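# Seat blue spool on free post, rest frame back

## Task

Set the blue spool upright and centred on a post that has nothing on it, and return the frame to its rests. Both must stay put with no robot supporting them, and at the end every gripper must have released and the arms must be pulled away.

## Robot and tools

Setup: three identical i2rt Big YAM arms, named arm1, arm2 and arm3. Each has six revolute joints, a two-finger gripper and a wrist camera (arm1_cam_wrist, arm2_cam_wrist, arm3_cam_wrist). Two fixed room cameras are cam_high and cam_low. A hand reaches roughly 1.0 m out from its joint1 axis. Joints move at different speeds, so the hand can sweep a wide arc between two postures. Plan paths with that in mind.

Frame: a single scene frame shared by all arms, origin on the floor, +z up. "hand" is the midpoint between the fingertips. Its z axis runs along the fingers, and its y axis is the direction in which the fingers open and close. Foot poses are never printed.

execute_actions(actions, cameras): actions is a list holding either zero or one action. An action is an object keyed by arm name ("arm1", "arm2", "arm3"). Each arm gets an object {"joints": {...}} of absolute joint targets, not offsets. Joints may be omitted. The motions in one action start together and may finish at different times.

The joint keys, with units, ranges and the tolerance that counts as reached:
- joint1_rad: radians, -2.879 to 2.879, ±0.045. Yaw about the foot; positive is counter-clockwise seen from above, and 0 points the way the foot faces.
- joint2_rad: 0 to 3.141, ±0.14. Shoulder. At 0 the upper arm lies back, near level; increasing values raise it, then bring it forward.
- joint3_rad: 0 to 3.019, ±0.09. Elbow. At 0 it is folded shut; larger values open it.
- joint4_rad: -1.692 to 1.57, ±0.055. Hand pitch; positive tips the fingers up.
- joint5_rad: -1.57 to 1.57, ±0.03. Sideways hand swing; positive goes to the arm's right.
- joint6_rad: -2.094 to 2.094, ±0.035. Hand roll; positive is clockwise viewed from behind the hand.
- gripper_m: metres, 0 to 0.093, ±0.003. This is the fingertip gap. Each pad squeezes with about 50 to 62 N at most, and some grippers manage less.

With joints 1 and 6 at zero and the hand level and pointing forward, the wrist camera rides on top of the hand and looks toward the fingertips.

The call is rejected whole, and nothing moves, if any key is unknown or any value is out of range. A joint or arm left out may keep pushing toward its earlier target, and joint_status will not show this. The cameras argument takes any of the five camera names or "all". If it is null, omitted or ["all"], every image comes back; [] returns none. Each image is taken at the end of the call, and the "pictures" line gives their order. An empty actions list simply reports the state.

wait(seconds): 0 to 10. Sends no new command, lets the scene run and then returns state and images.

zoom_image(camera, region): gives a closer look at the latest full image from a camera. region is [x0, y0, x1, y1] in that image's pixels, with the origin at top-left, no larger than 504 by 504.

read_manual(section): returns only the URDF licence texts ("licences"). It moves nothing.

finished_scene(scene): pass the number of the current scene. The scene ends and cannot be reopened, and the result says whether the goal held. Call it only once the spool and frame sit unaided and the arms have let go and backed away. If you reply without any tool call, everything ends.

Result lines:
- joint_positions gives the measured joints.
- joint_status gives the outcome of the last accepted action for each joint. "off_target" means it stopped short and may still be pushing. "contact_stop" means it gave up its target and holds where it stopped. "time_out" means it could not finish; it may keep a target, clipped to at most 0.375, 0.375, 0.113, 0.225, 0.075 and 0.3 rad (joints 1 to 6) from where it stands, and keep pressing, and it will move there if the way clears. "not_followed" means a safety check withheld the arm's targets. The arm may retry them with every later action until new targets pass, though a gripper target in the same action still runs. This comes with a "joint command not followed" line, usually followed by "cause:". "limit_stop_at_motor_heat" is explained below.
- on_its_own lists anything the call did not command. Its "held at" is the target being held, not the actual position.
- Torque readings are total drive outputs. They are nonzero even in free air, carry per-arm offsets and noise, and friction can distort them.

To stop a joint straining, send its reported position as the target. A target very close to the current reading may not move the joint. A joint carrying weight droops after it has been raised.

Hazards:
- The arms do not halt on contact. They keep pressing, possibly hard, and a sustained press heats motors. A "MOTOR HOT" line appears from 85 °C. At 100 °C that whole arm and its gripper go limp until they cool (reported as OVER-TEMPERATURE FAULT), and anything held falls. Afterwards, send the targets again.
- A hard squeeze between two robots fails the run, and a hard collision may do so too. No line reports arm-to-arm contact. The anti-collision check can react too late, and between arms it ignores fingers, gripper housings and wrist cameras. An object touching a robot does not count as a robot collision.
- Arms do not wait for one another.
- Do not drop, slam or drag things. Never let anything leave the work area or reach the floor. Loose objects may occasionally get nudged by an outside push.

Cameras: calibration uses OpenCV conventions (K in pixels, D distortion, T_world_to_cam in metres, mapping scene to camera). Room cameras may be off by up to about 2.3° and 9 mm. Wrist camera poses are derived from joint readings, so they carry extra error. Results list any camera whose numbers changed.

Each tool is called as name([rows], argument=value, ...), one row to a line, values as JSON.

## Session

execute_actions(actions=[])

Scene clock: 0.00 s.
Joint torques (N m, as the arm reports them, + toward a larger angle): no reading
arm1.joint_positions: joint1_rad=-0.449 joint2_rad=+0.469 joint3_rad=+1.316 joint4_rad=-1.263 joint5_rad=-0.307 joint6_rad=+0.329 gripper_m=+0.095
arm1.joint_status: not commanded
arm1.hand: x=+1.2521 y=+0.0284 z=+1.3283 quat_wxyz=(-0.092, -0.803, +0.233, +0.540) (m; scene frame)
arm2.joint_positions: joint1_rad=-0.177 joint2_rad=+0.531 joint3_rad=+1.401 joint4_rad=-1.139 joint5_rad=+0.235 joint6_rad=-0.303 gripper_m=+0.095
arm2.joint_status: not commanded
arm2.hand: x=-0.6961 y=+1.0452 z=+1.4160 quat_wxyz=(-0.380, -0.411, -0.679, +0.475) (m; scene frame)
arm3.joint_positions: joint1_rad=-0.107 joint2_rad=+0.459 joint3_rad=+1.354 joint4_rad=-1.126 joint5_rad=+0.112 joint6_rad=-0.190 gripper_m=+0.095
arm3.joint_status: not commanded
arm3.hand: x=-0.5956 y=-1.1184 z=+1.4176 quat_wxyz=(-0.594, +0.385, -0.681, -0.186) (m; scene frame)
pictures: arm1_cam_wrist, arm2_cam_wrist, arm3_cam_wrist, cam_high, cam_low
Images, in order (width x height): arm1_cam_wrist 672x504, arm2_cam_wrist 672x504, arm3_cam_wrist 672x504, cam_high 672x504, cam_low 672x504.

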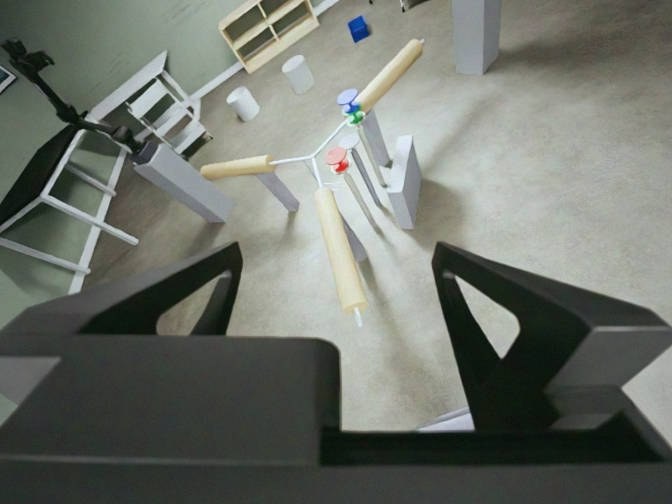

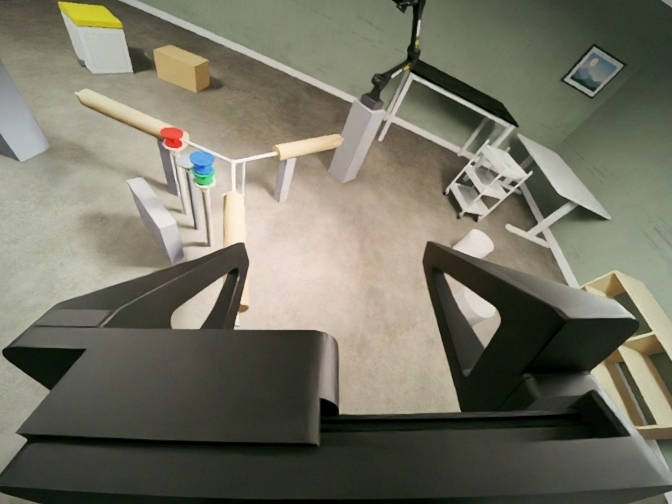

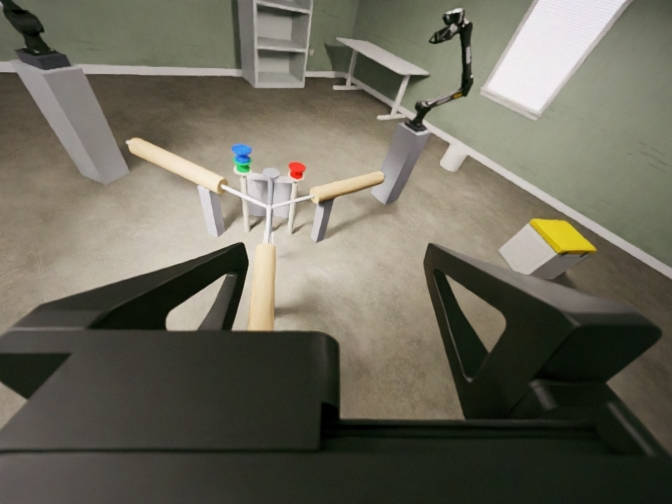

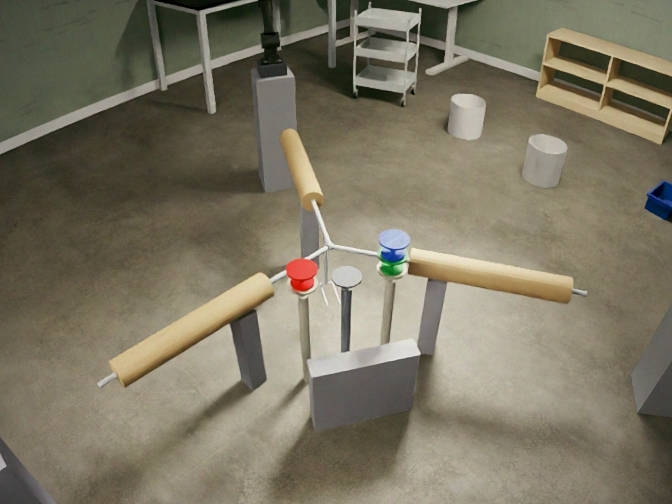

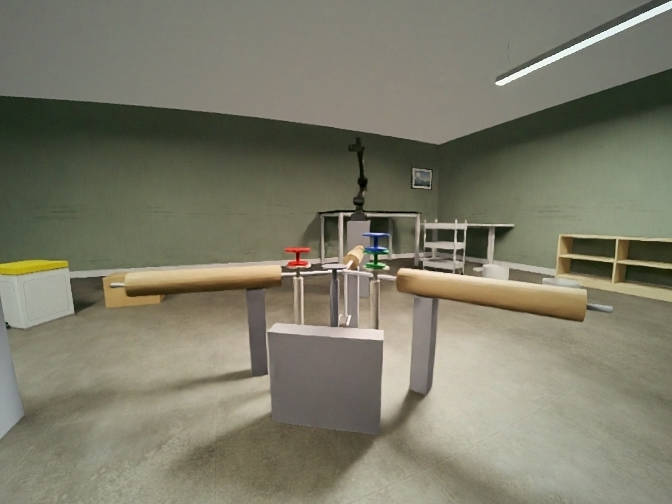

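zoom_image(camera="cam_high", region=[220, 180, 480, 375])

zoom_image(camera="cam_low", region=[240, 210, 440, 360])

Region (220, 180, 480, 375) of cam_high's 672x504 image, scaled by 1.938, with more detail than that image has; it fills the top 378 rows of this view, and the rest is white.

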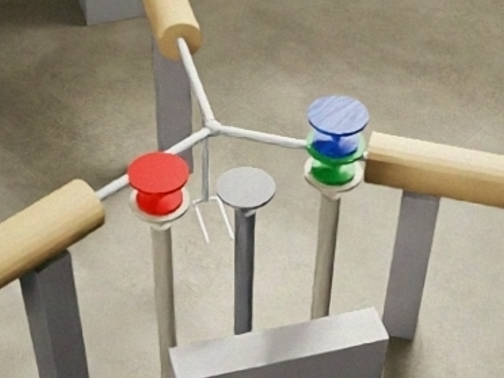

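Region (240, 210, 440, 360) of cam_low's 672x504 image, scaled by 2.520, with more detail than that image has; it fills the top 378 rows of this view, and the rest is white.

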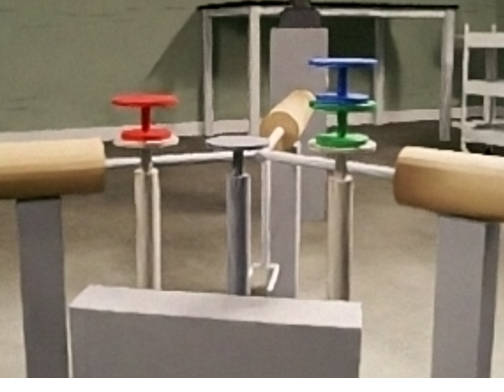

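execute_actions([
  {"arm1":{"joints":{"joint1_rad":0.204,"joint2_rad":2.25,"joint3_rad":1.5,"joint4_rad":-0.821,"joint5_rad":0,"joint6_rad":0.241,"gripper_m":0.093}},"arm2":{"joints":{"joint1_rad":-0.075,"joint2_rad":2.431,"joint3_rad":1.766,"joint4_rad":-0.906,"joint5_rad":0,"joint6_rad":-0.012,"gripper_m":0.093}},"arm3":{"joints":{"joint1_rad":0.029,"joint2_rad":2.131,"joint3_rad":1.073,"joint4_rad":-0.512,"joint5_rad":0,"joint6_rad":0.057,"gripper_m":0.093}}},
])

Scene clock: 85.33 s.
Joint torques (N m, as the arm reports them, + toward a larger angle): arm1=[  0.68 -16.31   5.91  -0.29   0.04   0.  ] | arm2=[  2.17 -25.31  10.03  -0.01  -0.22   0.15] | arm3=[  0.73 -13.47   4.66   1.06  -0.09   0.02]
arm1.joint_positions: joint1_rad=+0.206 joint2_rad=+2.248 joint3_rad=+1.499 joint4_rad=-0.822 joint5_rad=-0.001 joint6_rad=+0.248 gripper_m=+0.093
arm1.joint_status: all done
arm1.hand: x=+0.8737 y=-0.1239 z=+0.6464 quat_wxyz=(+0.004, -1.000, +0.017, -0.008) (m; scene frame)
arm2.joint_positions: joint1_rad=-0.086 joint2_rad=+2.420 joint3_rad=+1.746 joint4_rad=-0.902 joint5_rad=+0.004 joint6_rad=-0.020 gripper_m=+0.093
arm2.joint_status: all done
arm2.hand: x=-0.4356 y=+0.6749 z=+0.6559 quat_wxyz=(-0.002, -0.518, -0.855, -0.005) (m; scene frame)
arm3.joint_positions: joint1_rad=+0.018 joint2_rad=+2.135 joint3_rad=+1.062 joint4_rad=-0.527 joint5_rad=+0.003 joint6_rad=+0.049 gripper_m=+0.093
arm3.joint_status: all done
arm3.hand: x=-0.4998 y=-0.8573 z=+0.6506 quat_wxyz=(+0.011, +0.483, -0.876, +0.006) (m; scene frame)
pictures: arm1_cam_wrist, arm2_cam_wrist, arm3_cam_wrist, cam_high, cam_low
camera_calibration (this result's frames):
arm1_cam_wrist: T_world_to_cam=[[0.0426061, 0.998965, 0.0158955, 0.0728836], [0.804319, -0.0437336, 0.592587, -1.08638], [0.592669, -0.0124627, -0.80535, 0.124403], [0, 0, 0, 1]] pos_world=[0.796963, -0.118769, 0.742805]
arm2_cam_wrist: T_world_to_cam=[[-0.88109, -0.472566, -0.018993, -0.0556987], [-0.394284, 0.711771, 0.58131, -1.0288], [-0.261189, 0.519675, -0.81346, 0.19664], [0, 0, 0, 1]] pos_world=[-0.403353, 0.603757, 0.756951]
arm3_cam_wrist: T_world_to_cam=[[0.84837, -0.529401, -0.00160795, -0.0270682], [-0.423012, -0.679701, 0.599222, -1.17904], [-0.318322, -0.507682, -0.800581, 0.0493204], [0, 0, 0, 1]] pos_world=[-0.460084, -0.790683, 0.745946]
Images, in order (width x height): arm1_cam_wrist 672x504, arm2_cam_wrist 672x504, arm3_cam_wrist 672x504, cam_high 672x504, cam_low 672x504.

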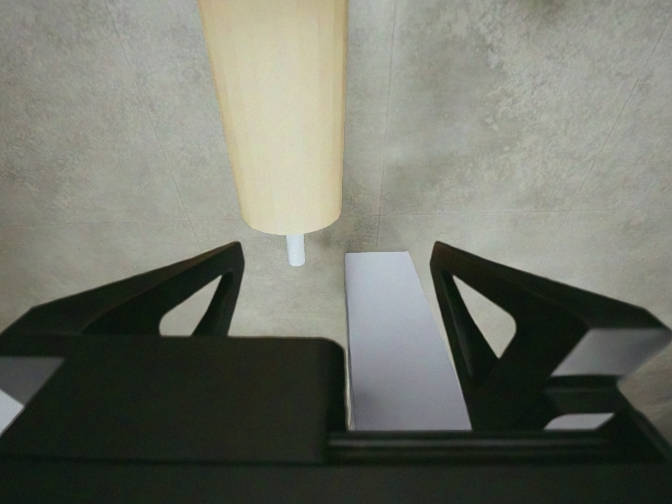

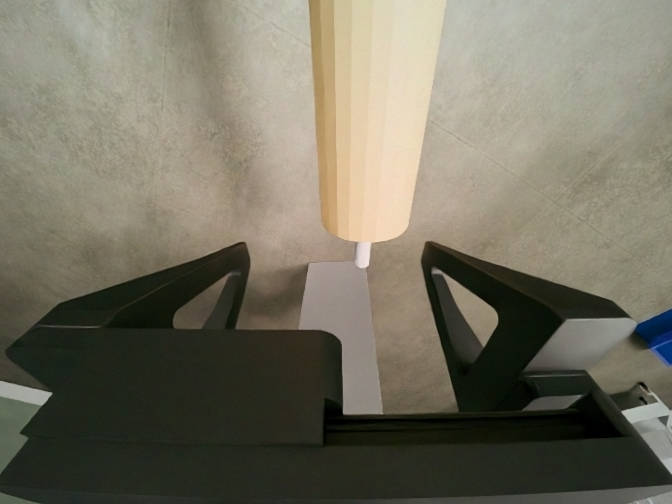

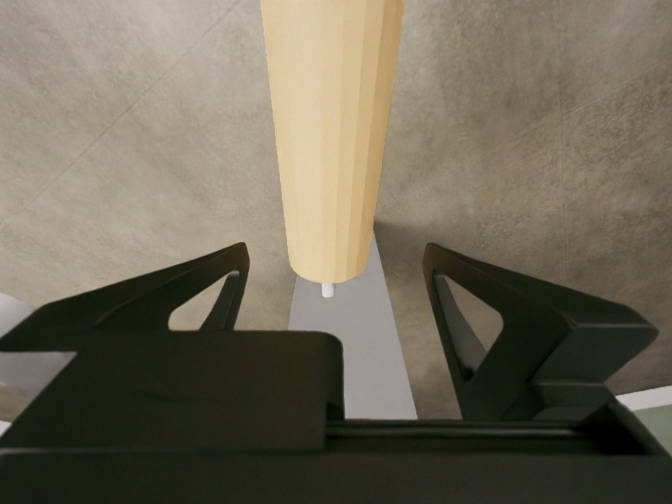

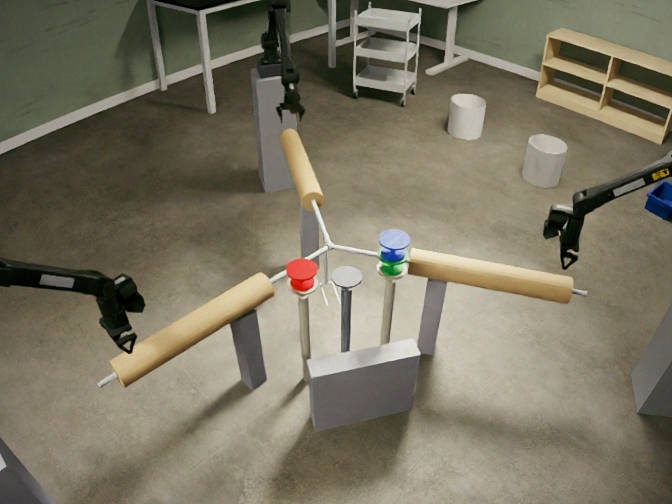

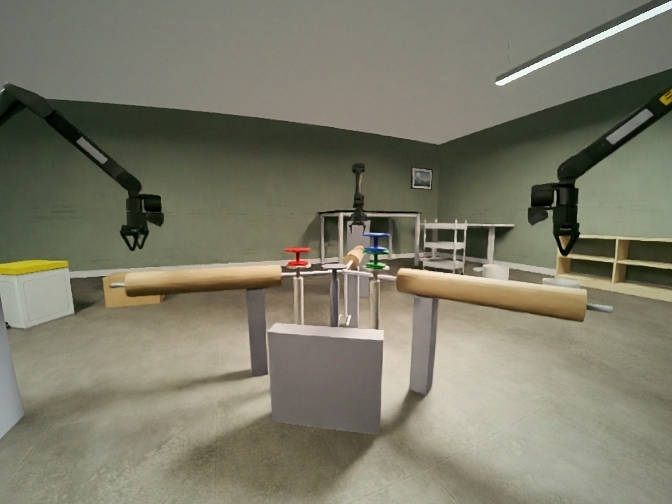

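execute_actions([
  {"arm1":{"joints":{"joint1_rad":0.322,"joint2_rad":2.209,"joint3_rad":1.225,"joint4_rad":-0.587,"joint6_rad":0.358,"gripper_m":0.07}},"arm2":{"joints":{"joint1_rad":-0.155,"joint2_rad":2.334,"joint3_rad":1.359,"joint4_rad":-0.596,"joint6_rad":-0.086,"gripper_m":0.07}},"arm3":{"joints":{"joint1_rad":0.085,"joint2_rad":2.136,"joint3_rad":0.622,"joint4_rad":-0.056,"joint6_rad":0.107,"gripper_m":0.07}}},
])

Scene clock: 121.23 s.
Joint torques (N m, as the arm reports them, + toward a larger angle): arm1=[  0.05 -15.94   4.31   0.     0.03   0.16] | arm2=[  1.51 -21.81   6.89   0.54  -0.15  -0.04] | arm3=[ 0.16 -9.43  1.01  1.19 -0.06  0.02]
arm1.joint_positions: joint1_rad=+0.334 joint2_rad=+2.228 joint3_rad=+1.221 joint4_rad=-0.596 joint5_rad=-0.001 joint6_rad=+0.350 gripper_m=+0.070
arm1.joint_status: all done
arm1.hand: x=+0.9785 y=-0.1665 z=+0.5904 quat_wxyz=(+0.009, -1.000, +0.005, -0.023) (m; scene frame)
arm2.joint_positions: joint1_rad=-0.160 joint2_rad=+2.328 joint3_rad=+1.350 joint4_rad=-0.606 joint5_rad=+0.002 joint6_rad=-0.078 gripper_m=+0.070
arm2.joint_status: all done
arm2.hand: x=-0.5187 y=+0.7546 z=+0.6053 quat_wxyz=(+0.001, -0.525, -0.851, -0.008) (m; scene frame)
arm3.joint_positions: joint1_rad=+0.082 joint2_rad=+2.135 joint3_rad=+0.618 joint4_rad=-0.073 joint5_rad=+0.002 joint6_rad=+0.099 gripper_m=+0.070
arm3.joint_status: all done
arm3.hand: x=-0.5955 y=-0.9869 z=+0.6041 quat_wxyz=(+0.006, +0.490, -0.872, +0.004) (m; scene frame)
pictures: arm1_cam_wrist, arm2_cam_wrist, arm3_cam_wrist, cam_high, cam_low
camera_calibration (this result's frames):
arm1_cam_wrist: T_world_to_cam=[[0.0164785, 0.999496, 0.0271475, 0.13088], [0.78681, -0.0297163, 0.616479, -1.13405], [0.616975, 0.0112013, -0.786903, -0.0140475], [0, 0, 0, 1]] pos_world=[0.898793, -0.164356, 0.684511]
arm2_cam_wrist: T_world_to_cam=[[-0.888874, -0.457622, -0.0220468, -0.105662], [-0.381548, 0.712755, 0.588558, -1.08743], [-0.253623, 0.531566, -0.808154, 0.0841057], [0, 0, 0, 1]] pos_world=[-0.487494, 0.682007, 0.705654]
arm3_cam_wrist: T_world_to_cam=[[0.856136, -0.516746, -0.00220787, 0.00287007], [-0.415798, -0.691411, 0.590815, -1.28188], [-0.306828, -0.5049, -0.806804, -0.0707996], [0, 0, 0, 1]] pos_world=[-0.557184, -0.920569, 0.700238]
Images, in order (width x height): arm1_cam_wrist 672x504, arm2_cam_wrist 672x504, arm3_cam_wrist 672x504, cam_high 672x504, cam_low 672x504.

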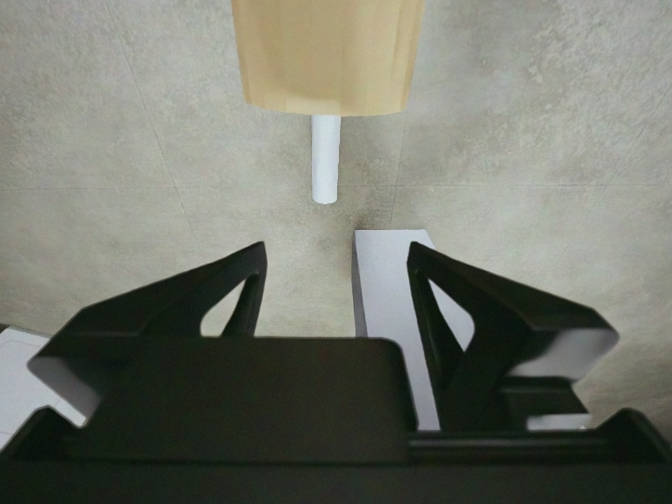

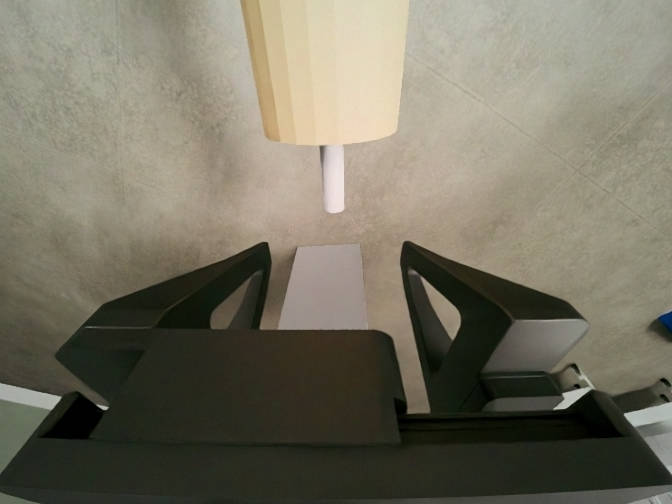

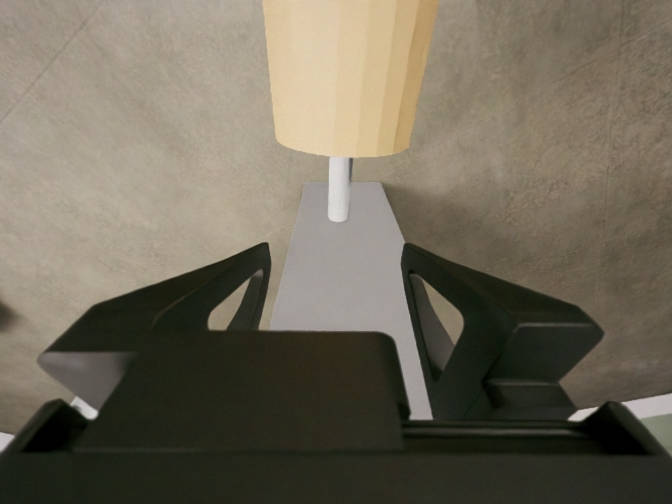

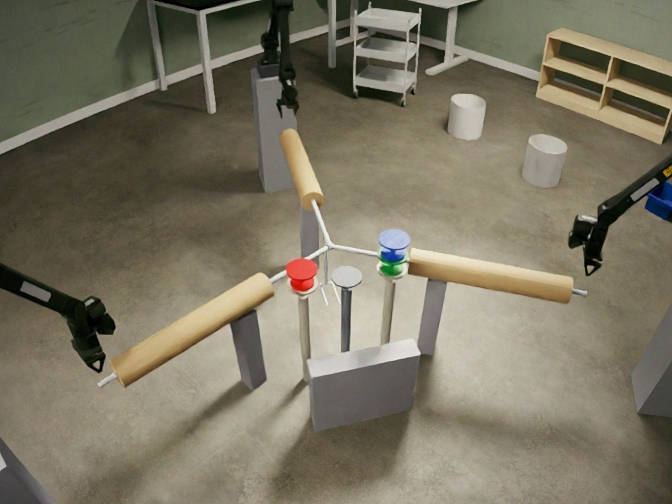

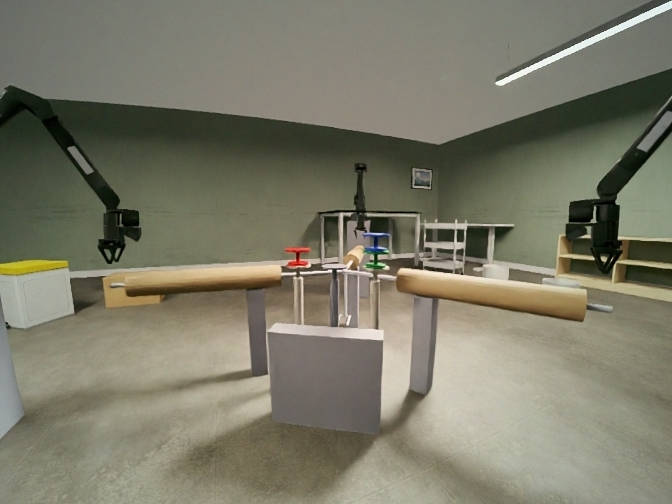

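execute_actions([
  {"arm1":{"joints":{"joint1_rad":0.345,"joint2_rad":2.42,"joint3_rad":1.293,"joint4_rad":-0.43,"joint6_rad":0.375}},"arm2":{"joints":{"joint2_rad":2.548,"joint3_rad":1.449,"joint4_rad":-0.472}},"arm3":{"joints":{"joint2_rad":2.464,"joint3_rad":0.748,"joint4_rad":0.145}}},
])

Scene clock: 131.00 s.
Joint torques (N m, as the arm reports them, + toward a larger angle): arm1=[  1.43 -15.64   3.81  -0.12   0.1    0.16] | arm2=[  1.56 -23.74   5.7    0.36  -0.04  -0.01] | arm3=[ 0.29 -6.54 -1.09  0.59 -0.6   0.  ]
arm1.joint_positions: joint1_rad=+0.335 joint2_rad=+2.427 joint3_rad=+1.286 joint4_rad=-0.436 joint5_rad=-0.002 joint6_rad=+0.368 gripper_m=+0.070
arm1.joint_status: all done
arm1.hand: x=+0.9739 y=-0.1692 z=+0.5045 quat_wxyz=(+0.004, -1.000, +0.013, -0.011) (m; scene frame)
arm2.joint_positions: joint1_rad=-0.160 joint2_rad=+2.553 joint3_rad=+1.441 joint4_rad=-0.478 joint5_rad=-0.001 joint6_rad=-0.080 gripper_m=+0.070
arm2.joint_status: all done
arm2.hand: x=-0.5177 y=+0.7571 z=+0.5052 quat_wxyz=(+0.002, -0.524, -0.851, -0.011) (m; scene frame)
arm3.joint_positions: joint1_rad=+0.082 joint2_rad=+2.400 joint3_rad=+0.764 joint4_rad=+0.150 joint5_rad=+0.015 joint6_rad=+0.100 gripper_m=+0.070
arm3.joint_status: all done
arm3.hand: x=-0.5736 y=-0.9464 z=+0.5275 quat_wxyz=(-0.040, +0.488, -0.872, -0.021) (m; scene frame)
pictures: arm1_cam_wrist, arm2_cam_wrist, arm3_cam_wrist, cam_high, cam_low
camera_calibration (this result's frames):
arm1_cam_wrist: T_world_to_cam=[[0.033017, 0.999312, 0.0168648, 0.125059], [0.801153, -0.0365509, 0.597343, -1.08303], [0.597548, -0.00621123, -0.801809, -0.0553364], [0, 0, 0, 1]] pos_world=[0.89661, -0.164903, 0.600462]
arm2_cam_wrist: T_world_to_cam=[[-0.887793, -0.459554, -0.0251772, -0.102232], [-0.383579, 0.708571, 0.592279, -1.02964], [-0.254345, 0.535479, -0.805339, -0.00264335], [0, 0, 0, 1]] pos_world=[-0.486383, 0.684011, 0.605134]
arm3_cam_wrist: T_world_to_cam=[[0.854958, -0.518697, 0.000748192, 0.000847767], [-0.448598, -0.738689, 0.503089, -1.21684], [-0.260398, -0.430455, -0.864234, 0.0218873], [0, 0, 0, 1]] pos_world=[-0.540897, -0.889005, 0.631094]
Images, in order (width x height): arm1_cam_wrist 672x504, arm2_cam_wrist 672x504, arm3_cam_wrist 672x504, cam_high 672x504, cam_low 672x504.

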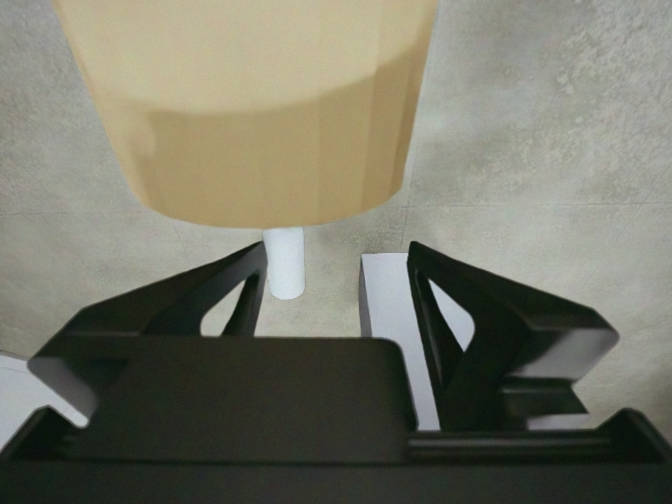

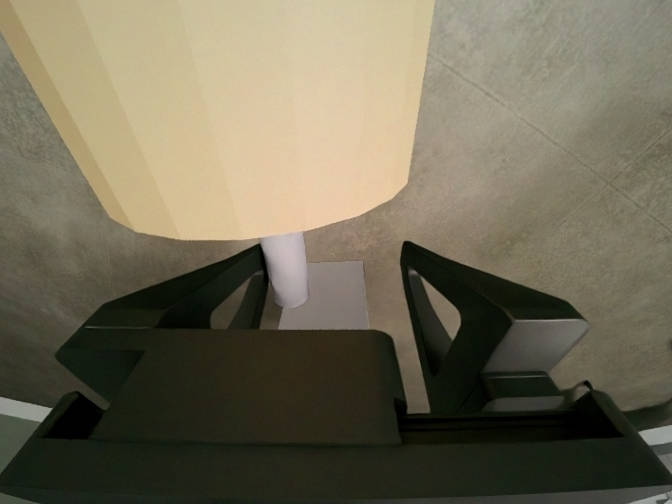

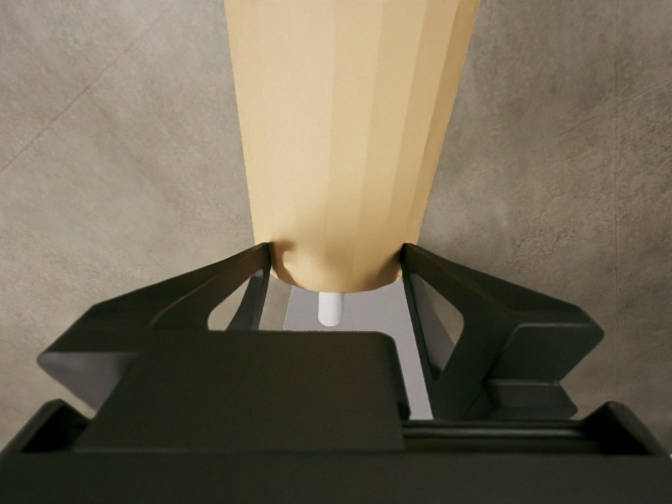

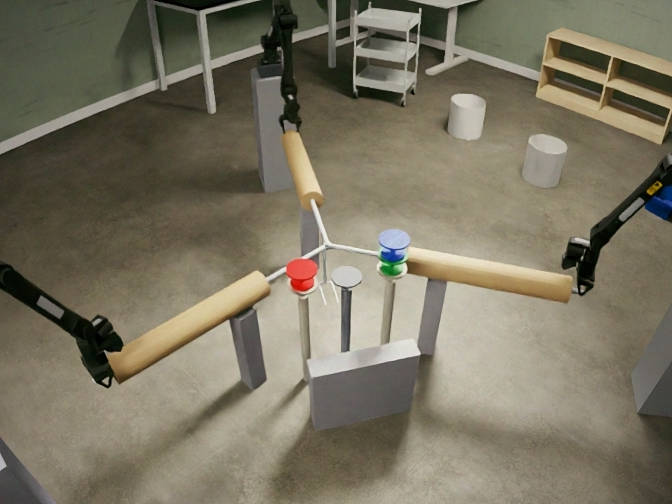

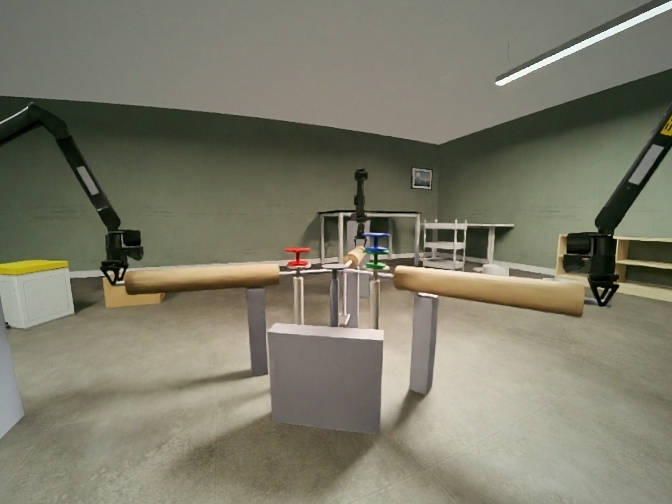

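execute_actions([
  {"arm3":{"joints":{"joint2_rad":2.25}}},
], cameras=[])

execute_actions([
  {"arm3":{"joints":{"joint3_rad":0.6,"joint4_rad":0.03}}},
])

Scene clock: 136.10 s.
Joint torques (N m, as the arm reports them, + toward a larger angle): arm1=[  1.48 -15.58   3.8   -0.11   0.1    0.16] | arm2=[  1.39 -23.52   5.7    0.34  -0.02  -0.01] | arm3=[  0.24 -11.5    1.22   0.83  -0.11   0.  ]
arm1.joint_positions: joint1_rad=+0.335 joint2_rad=+2.427 joint3_rad=+1.286 joint4_rad=-0.436 joint5_rad=-0.002 joint6_rad=+0.368 gripper_m=+0.070
arm1.joint_status: not commanded
arm1.hand: x=+0.9739 y=-0.1692 z=+0.5045 quat_wxyz=(+0.004, -1.000, +0.013, -0.011) (m; scene frame)
arm2.joint_positions: joint1_rad=-0.160 joint2_rad=+2.553 joint3_rad=+1.441 joint4_rad=-0.478 joint5_rad=-0.002 joint6_rad=-0.080 gripper_m=+0.070
arm2.joint_status: not commanded
arm2.hand: x=-0.5176 y=+0.7572 z=+0.5052 quat_wxyz=(+0.002, -0.524, -0.851, -0.011) (m; scene frame)
arm3.joint_positions: joint1_rad=+0.082 joint2_rad=+2.255 joint3_rad=+0.747 joint4_rad=+0.150 joint5_rad=+0.004 joint6_rad=+0.100 gripper_m=+0.070
arm3.joint_status: all done
arm3.hand: x=-0.5550 y=-0.9040 z=+0.5771 quat_wxyz=(-0.089, +0.485, -0.868, -0.062) (m; scene frame)
pictures: none
No camera images: the call's "cameras" was empty. Leave "cameras" out to get every camera's image.

Scene clock: 137.10 s.
Joint torques (N m, as the arm reports them, + toward a larger angle): arm1=[  1.46 -15.57   3.8   -0.11   0.1    0.16] | arm2=[  1.57 -23.6    5.66   0.33  -0.01  -0.01] | arm3=[ 0.19 -9.65 -0.08  0.3  -0.11  0.01]
arm1.joint_positions: joint1_rad=+0.335 joint2_rad=+2.427 joint3_rad=+1.286 joint4_rad=-0.436 joint5_rad=-0.002 joint6_rad=+0.368 gripper_m=+0.070
arm1.joint_status: not commanded
arm1.hand: x=+0.9739 y=-0.1692 z=+0.5045 quat_wxyz=(+0.004, -1.000, +0.013, -0.011) (m; scene frame)
arm2.joint_positions: joint1_rad=-0.160 joint2_rad=+2.553 joint3_rad=+1.441 joint4_rad=-0.478 joint5_rad=-0.002 joint6_rad=-0.080 gripper_m=+0.070
arm2.joint_status: not commanded
arm2.hand: x=-0.5176 y=+0.7572 z=+0.5052 quat_wxyz=(+0.002, -0.524, -0.851, -0.011) (m; scene frame)
arm3.joint_positions: joint1_rad=+0.082 joint2_rad=+2.255 joint3_rad=+0.597 joint4_rad=+0.036 joint5_rad=+0.004 joint6_rad=+0.100 gripper_m=+0.070
arm3.joint_status: all done
arm3.hand: x=-0.6077 y=-1.0133 z=+0.5721 quat_wxyz=(+0.019, +0.489, -0.872, +0.013) (m; scene frame)
pictures: arm1_cam_wrist, arm2_cam_wrist, arm3_cam_wrist, cam_high, cam_low
camera_calibration (this result's frames):
arm1_cam_wrist: T_world_to_cam=[[0.033017, 0.999312, 0.0168648, 0.125059], [0.801153, -0.0365509, 0.597343, -1.08303], [0.597548, -0.00621123, -0.801809, -0.0553364], [0, 0, 0, 1]] pos_world=[0.89661, -0.164903, 0.600462]
arm2_cam_wrist: T_world_to_cam=[[-0.88778, -0.459537, -0.0259367, -0.101724], [-0.383989, 0.708405, 0.592212, -1.02969], [-0.253769, 0.535713, -0.805365, -0.00250449], [0, 0, 0, 1]] pos_world=[-0.486333, 0.684031, 0.605138]
arm3_cam_wrist: T_world_to_cam=[[0.855227, -0.518249, 0.00230505, -0.00495802], [-0.409651, -0.673278, 0.615534, -1.27831], [-0.317448, -0.527366, -0.788107, -0.153672], [0, 0, 0, 1]] pos_world=[-0.568202, -0.944267, 0.665743]
Images, in order (width x height): arm1_cam_wrist 672x504, arm2_cam_wrist 672x504, arm3_cam_wrist 672x504, cam_high 672x504, cam_low 672x504.

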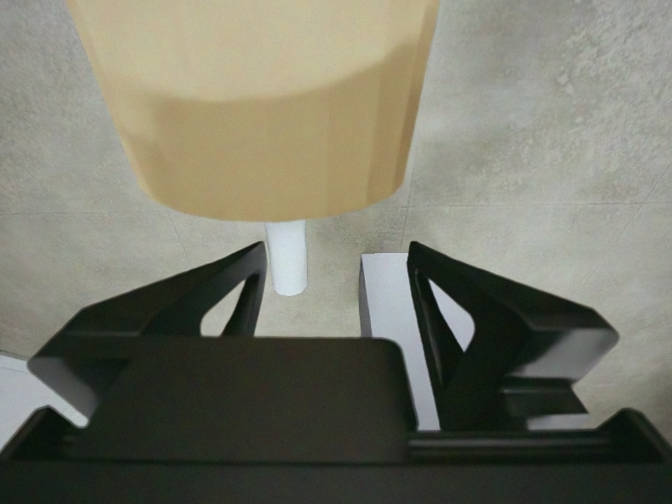

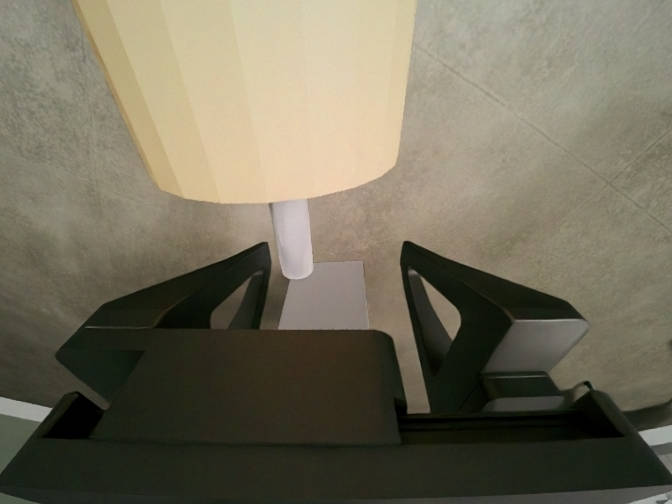

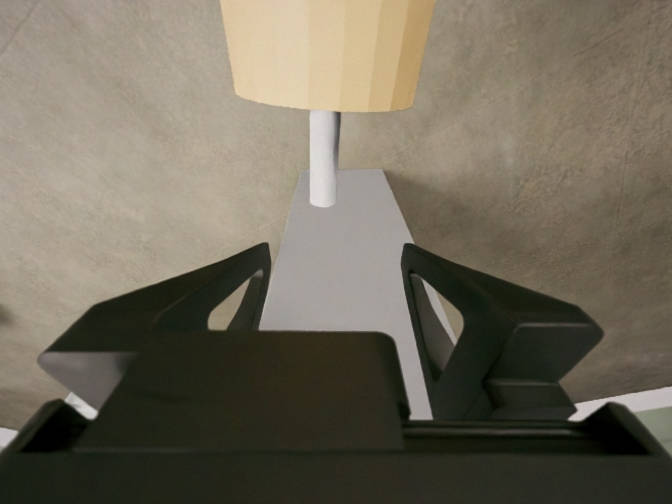

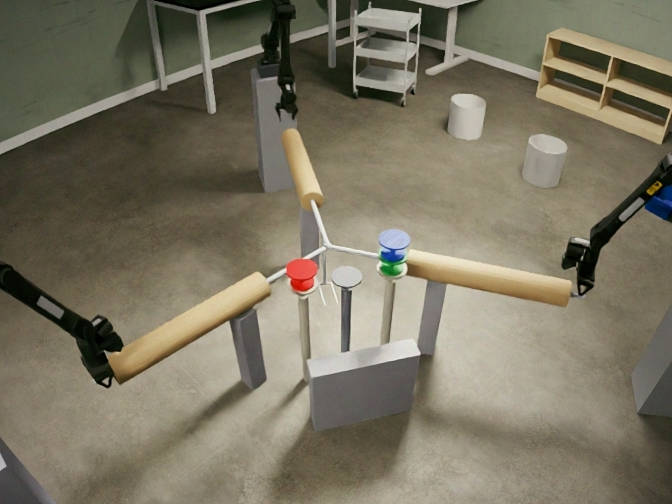

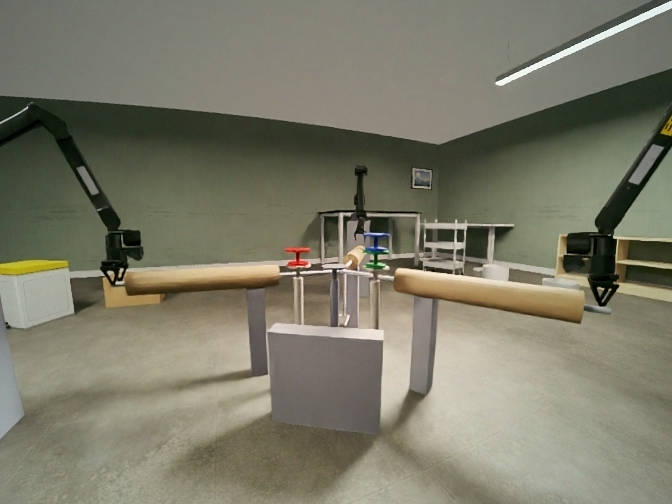

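execute_actions([
  {"arm1":{"joints":{"joint1_rad":0.405,"joint6_rad":0.455}},"arm2":{"joints":{"joint1_rad":-0.1,"joint6_rad":-0.015}},"arm3":{"joints":{"joint1_rad":0.122,"joint6_rad":0.165,"joint2_rad":2.392,"joint3_rad":0.64,"joint4_rad":0.15}}},
], cameras=[])

execute_actions([
  {"arm1":{"joints":{"joint2_rad":2.488,"joint3_rad":1.305,"joint4_rad":-0.378}},"arm2":{"joints":{"joint2_rad":2.6,"joint4_rad":-0.403}},"arm3":{"joints":{"joint2_rad":2.5,"joint3_rad":0.7,"joint4_rad":0.215}}},
], cameras=[])

execute_actions([
  {"arm3":{"joints":{"joint2_rad":2.575,"joint3_rad":0.752,"joint4_rad":0.265}}},
])

Scene clock: 160.67 s.
Joint torques (N m, as the arm reports them, + toward a larger angle): arm1=[  0.49 -15.6    3.79  -0.1    0.06   0.16] | arm2=[  0.84 -23.55   5.65   0.37  -0.01   0.14] | arm3=[ 0.86 -9.66 -1.21  1.14 -0.1   0.  ]
arm1.joint_positions: joint1_rad=+0.408 joint2_rad=+2.427 joint3_rad=+1.286 joint4_rad=-0.436 joint5_rad=-0.001 joint6_rad=+0.447 gripper_m=+0.070
arm1.joint_status: all done
arm1.hand: x=+0.9874 y=-0.2032 z=+0.5044 quat_wxyz=(+0.005, -1.000, +0.016, -0.011) (m; scene frame)
arm2.joint_positions: joint1_rad=-0.100 joint2_rad=+2.553 joint3_rad=+1.441 joint4_rad=-0.478 joint5_rad=-0.002 joint6_rad=-0.024 gripper_m=+0.070
arm2.joint_status: all done
arm2.hand: x=-0.4881 y=+0.7702 z=+0.5057 quat_wxyz=(+0.002, -0.523, -0.852, -0.011) (m; scene frame)
arm3.joint_positions: joint1_rad=+0.110 joint2_rad=+2.394 joint3_rad=+0.642 joint4_rad=+0.134 joint5_rad=+0.003 joint6_rad=+0.157 gripper_m=+0.070
arm3.joint_status: all done
arm3.hand: x=-0.6158 y=-1.0124 z=+0.5340 quat_wxyz=(+0.017, +0.476, -0.879, +0.013) (m; scene frame)
pictures: none
No camera images: the call's "cameras" was empty. Leave "cameras" out to get every camera's image.

Scene clock: 161.47 s.
Joint torques (N m, as the arm reports them, + toward a larger angle): arm1=[  0.52 -13.54   4.43   0.05   0.05   0.17] | arm2=[  0.97 -20.54   5.6    0.77   0.     0.14] | arm3=[ 0.88 -9.63 -1.68  1.03 -0.1   0.02]
arm1.joint_positions: joint1_rad=+0.408 joint2_rad=+2.472 joint3_rad=+1.286 joint4_rad=-0.387 joint5_rad=-0.001 joint6_rad=+0.447 gripper_m=+0.070
arm1.joint_status: all done
arm1.hand: x=+0.9938 y=-0.2003 z=+0.4825 quat_wxyz=(+0.004, -1.000, +0.016, -0.009) (m; scene frame)
arm2.joint_positions: joint1_rad=-0.100 joint2_rad=+2.570 joint3_rad=+1.441 joint4_rad=-0.415 joint5_rad=-0.002 joint6_rad=-0.023 gripper_m=+0.070
arm2.joint_status: all done
arm2.hand: x=-0.4846 y=+0.7632 z=+0.4968 quat_wxyz=(-0.017, -0.523, -0.852, +0.002) (m; scene frame)
arm3.joint_positions: joint1_rad=+0.110 joint2_rad=+2.496 joint3_rad=+0.705 joint4_rad=+0.203 joint5_rad=+0.003 joint6_rad=+0.157 gripper_m=+0.070
arm3.joint_status: all done
arm3.hand: x=-0.6110 y=-1.0013 z=+0.5025 quat_wxyz=(+0.005, +0.476, -0.879, +0.004) (m; scene frame)
pictures: none
No camera images: the call's "cameras" was empty. Leave "cameras" out to get every camera's image.

Scene clock: 162.20 s.
Joint torques (N m, as the arm reports them, + toward a larger angle): arm1=[  0.59 -13.68   4.39   0.05   0.05   0.17] | arm2=[  1.   -20.78   5.57   0.72  -0.01   0.13] | arm3=[ 0.89 -9.88 -1.64  1.15 -0.1   0.01]
arm1.joint_positions: joint1_rad=+0.408 joint2_rad=+2.472 joint3_rad=+1.286 joint4_rad=-0.387 joint5_rad=-0.001 joint6_rad=+0.447 gripper_m=+0.070
arm1.joint_status: not commanded
arm1.hand: x=+0.9938 y=-0.2003 z=+0.4825 quat_wxyz=(+0.004, -1.000, +0.016, -0.009) (m; scene frame)
arm2.joint_positions: joint1_rad=-0.100 joint2_rad=+2.570 joint3_rad=+1.441 joint4_rad=-0.415 joint5_rad=-0.002 joint6_rad=-0.023 gripper_m=+0.070
arm2.joint_status: not commanded
arm2.hand: x=-0.4846 y=+0.7632 z=+0.4968 quat_wxyz=(-0.017, -0.523, -0.852, +0.002) (m; scene frame)
arm3.joint_positions: joint1_rad=+0.110 joint2_rad=+2.568 joint3_rad=+0.756 joint4_rad=+0.250 joint5_rad=+0.003 joint6_rad=+0.157 gripper_m=+0.070
arm3.joint_status: all done
arm3.hand: x=-0.6067 y=-0.9916 z=+0.4794 quat_wxyz=(-0.006, +0.476, -0.879, -0.004) (m; scene frame)
pictures: arm1_cam_wrist, arm2_cam_wrist, arm3_cam_wrist, cam_high, cam_low
camera_calibration (this result's frames):
arm1_cam_wrist: T_world_to_cam=[[0.0402781, 0.999041, 0.0171698, 0.148478], [0.80285, -0.0425883, 0.594657, -1.08854], [0.594818, -0.0101669, -0.803796, -0.0821738], [0, 0, 0, 1]] pos_world=[0.916834, -0.19553, 0.578709]
arm2_cam_wrist: T_world_to_cam=[[-0.886039, -0.463026, -0.0232935, -0.0676715], [-0.396627, 0.731048, 0.555208, -1.02129], [-0.240047, 0.501174, -0.831385, 0.0418292], [0, 0, 0, 1]] pos_world=[-0.45499, 0.694315, 0.600228]
arm3_cam_wrist: T_world_to_cam=[[0.839961, -0.542628, -0.0044598, -0.0245804], [-0.444659, -0.692975, 0.567507, -1.22405], [-0.311035, -0.4747, -0.823357, -0.141922], [0, 0, 0, 1]] pos_world=[-0.56778, -0.928942, 0.577692]
Images, in order (width x height): arm1_cam_wrist 672x504, arm2_cam_wrist 672x504, arm3_cam_wrist 672x504, cam_high 672x504, cam_low 672x504.

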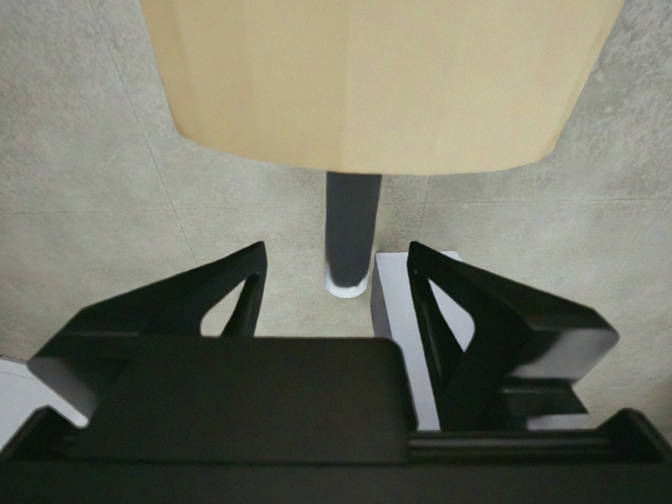

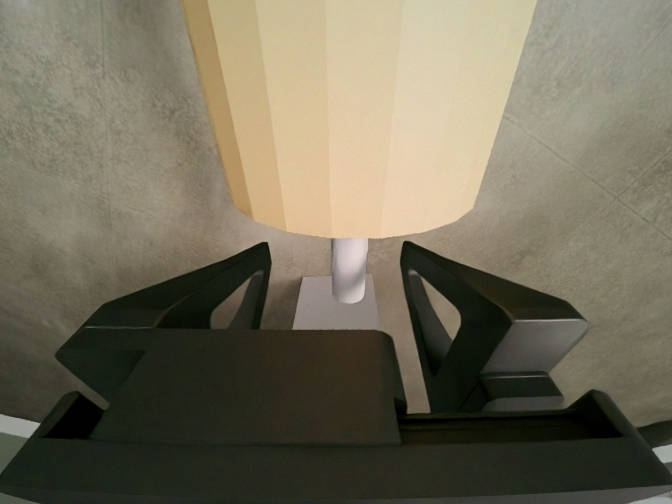

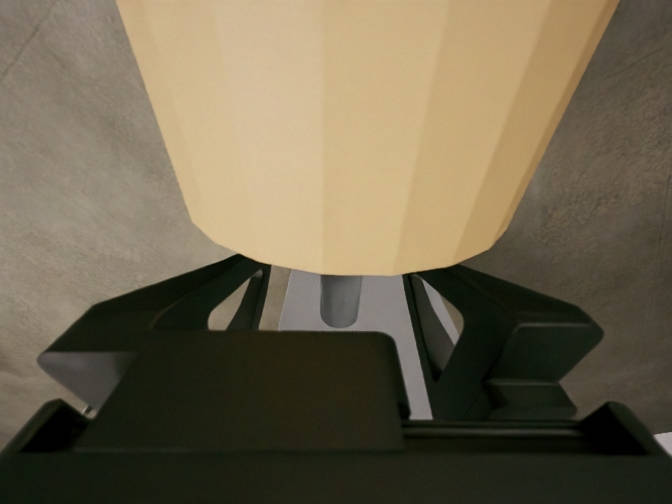

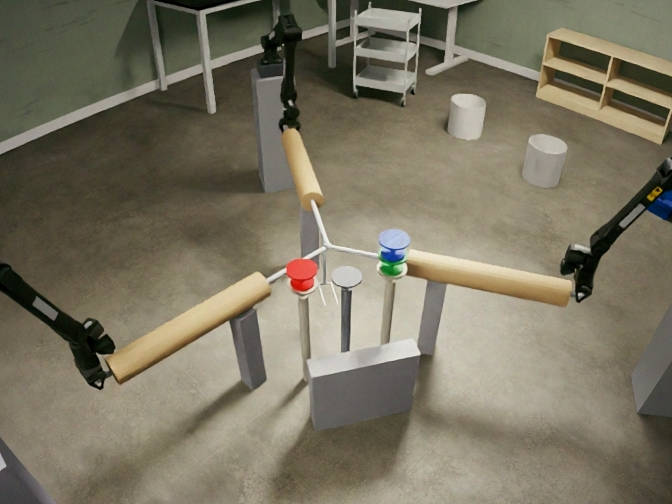

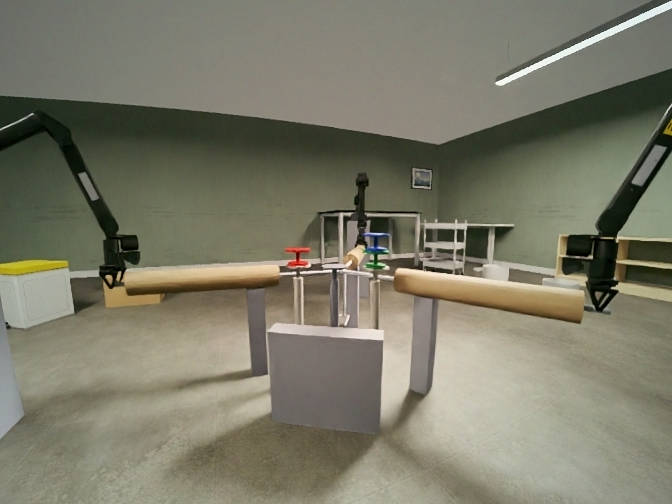

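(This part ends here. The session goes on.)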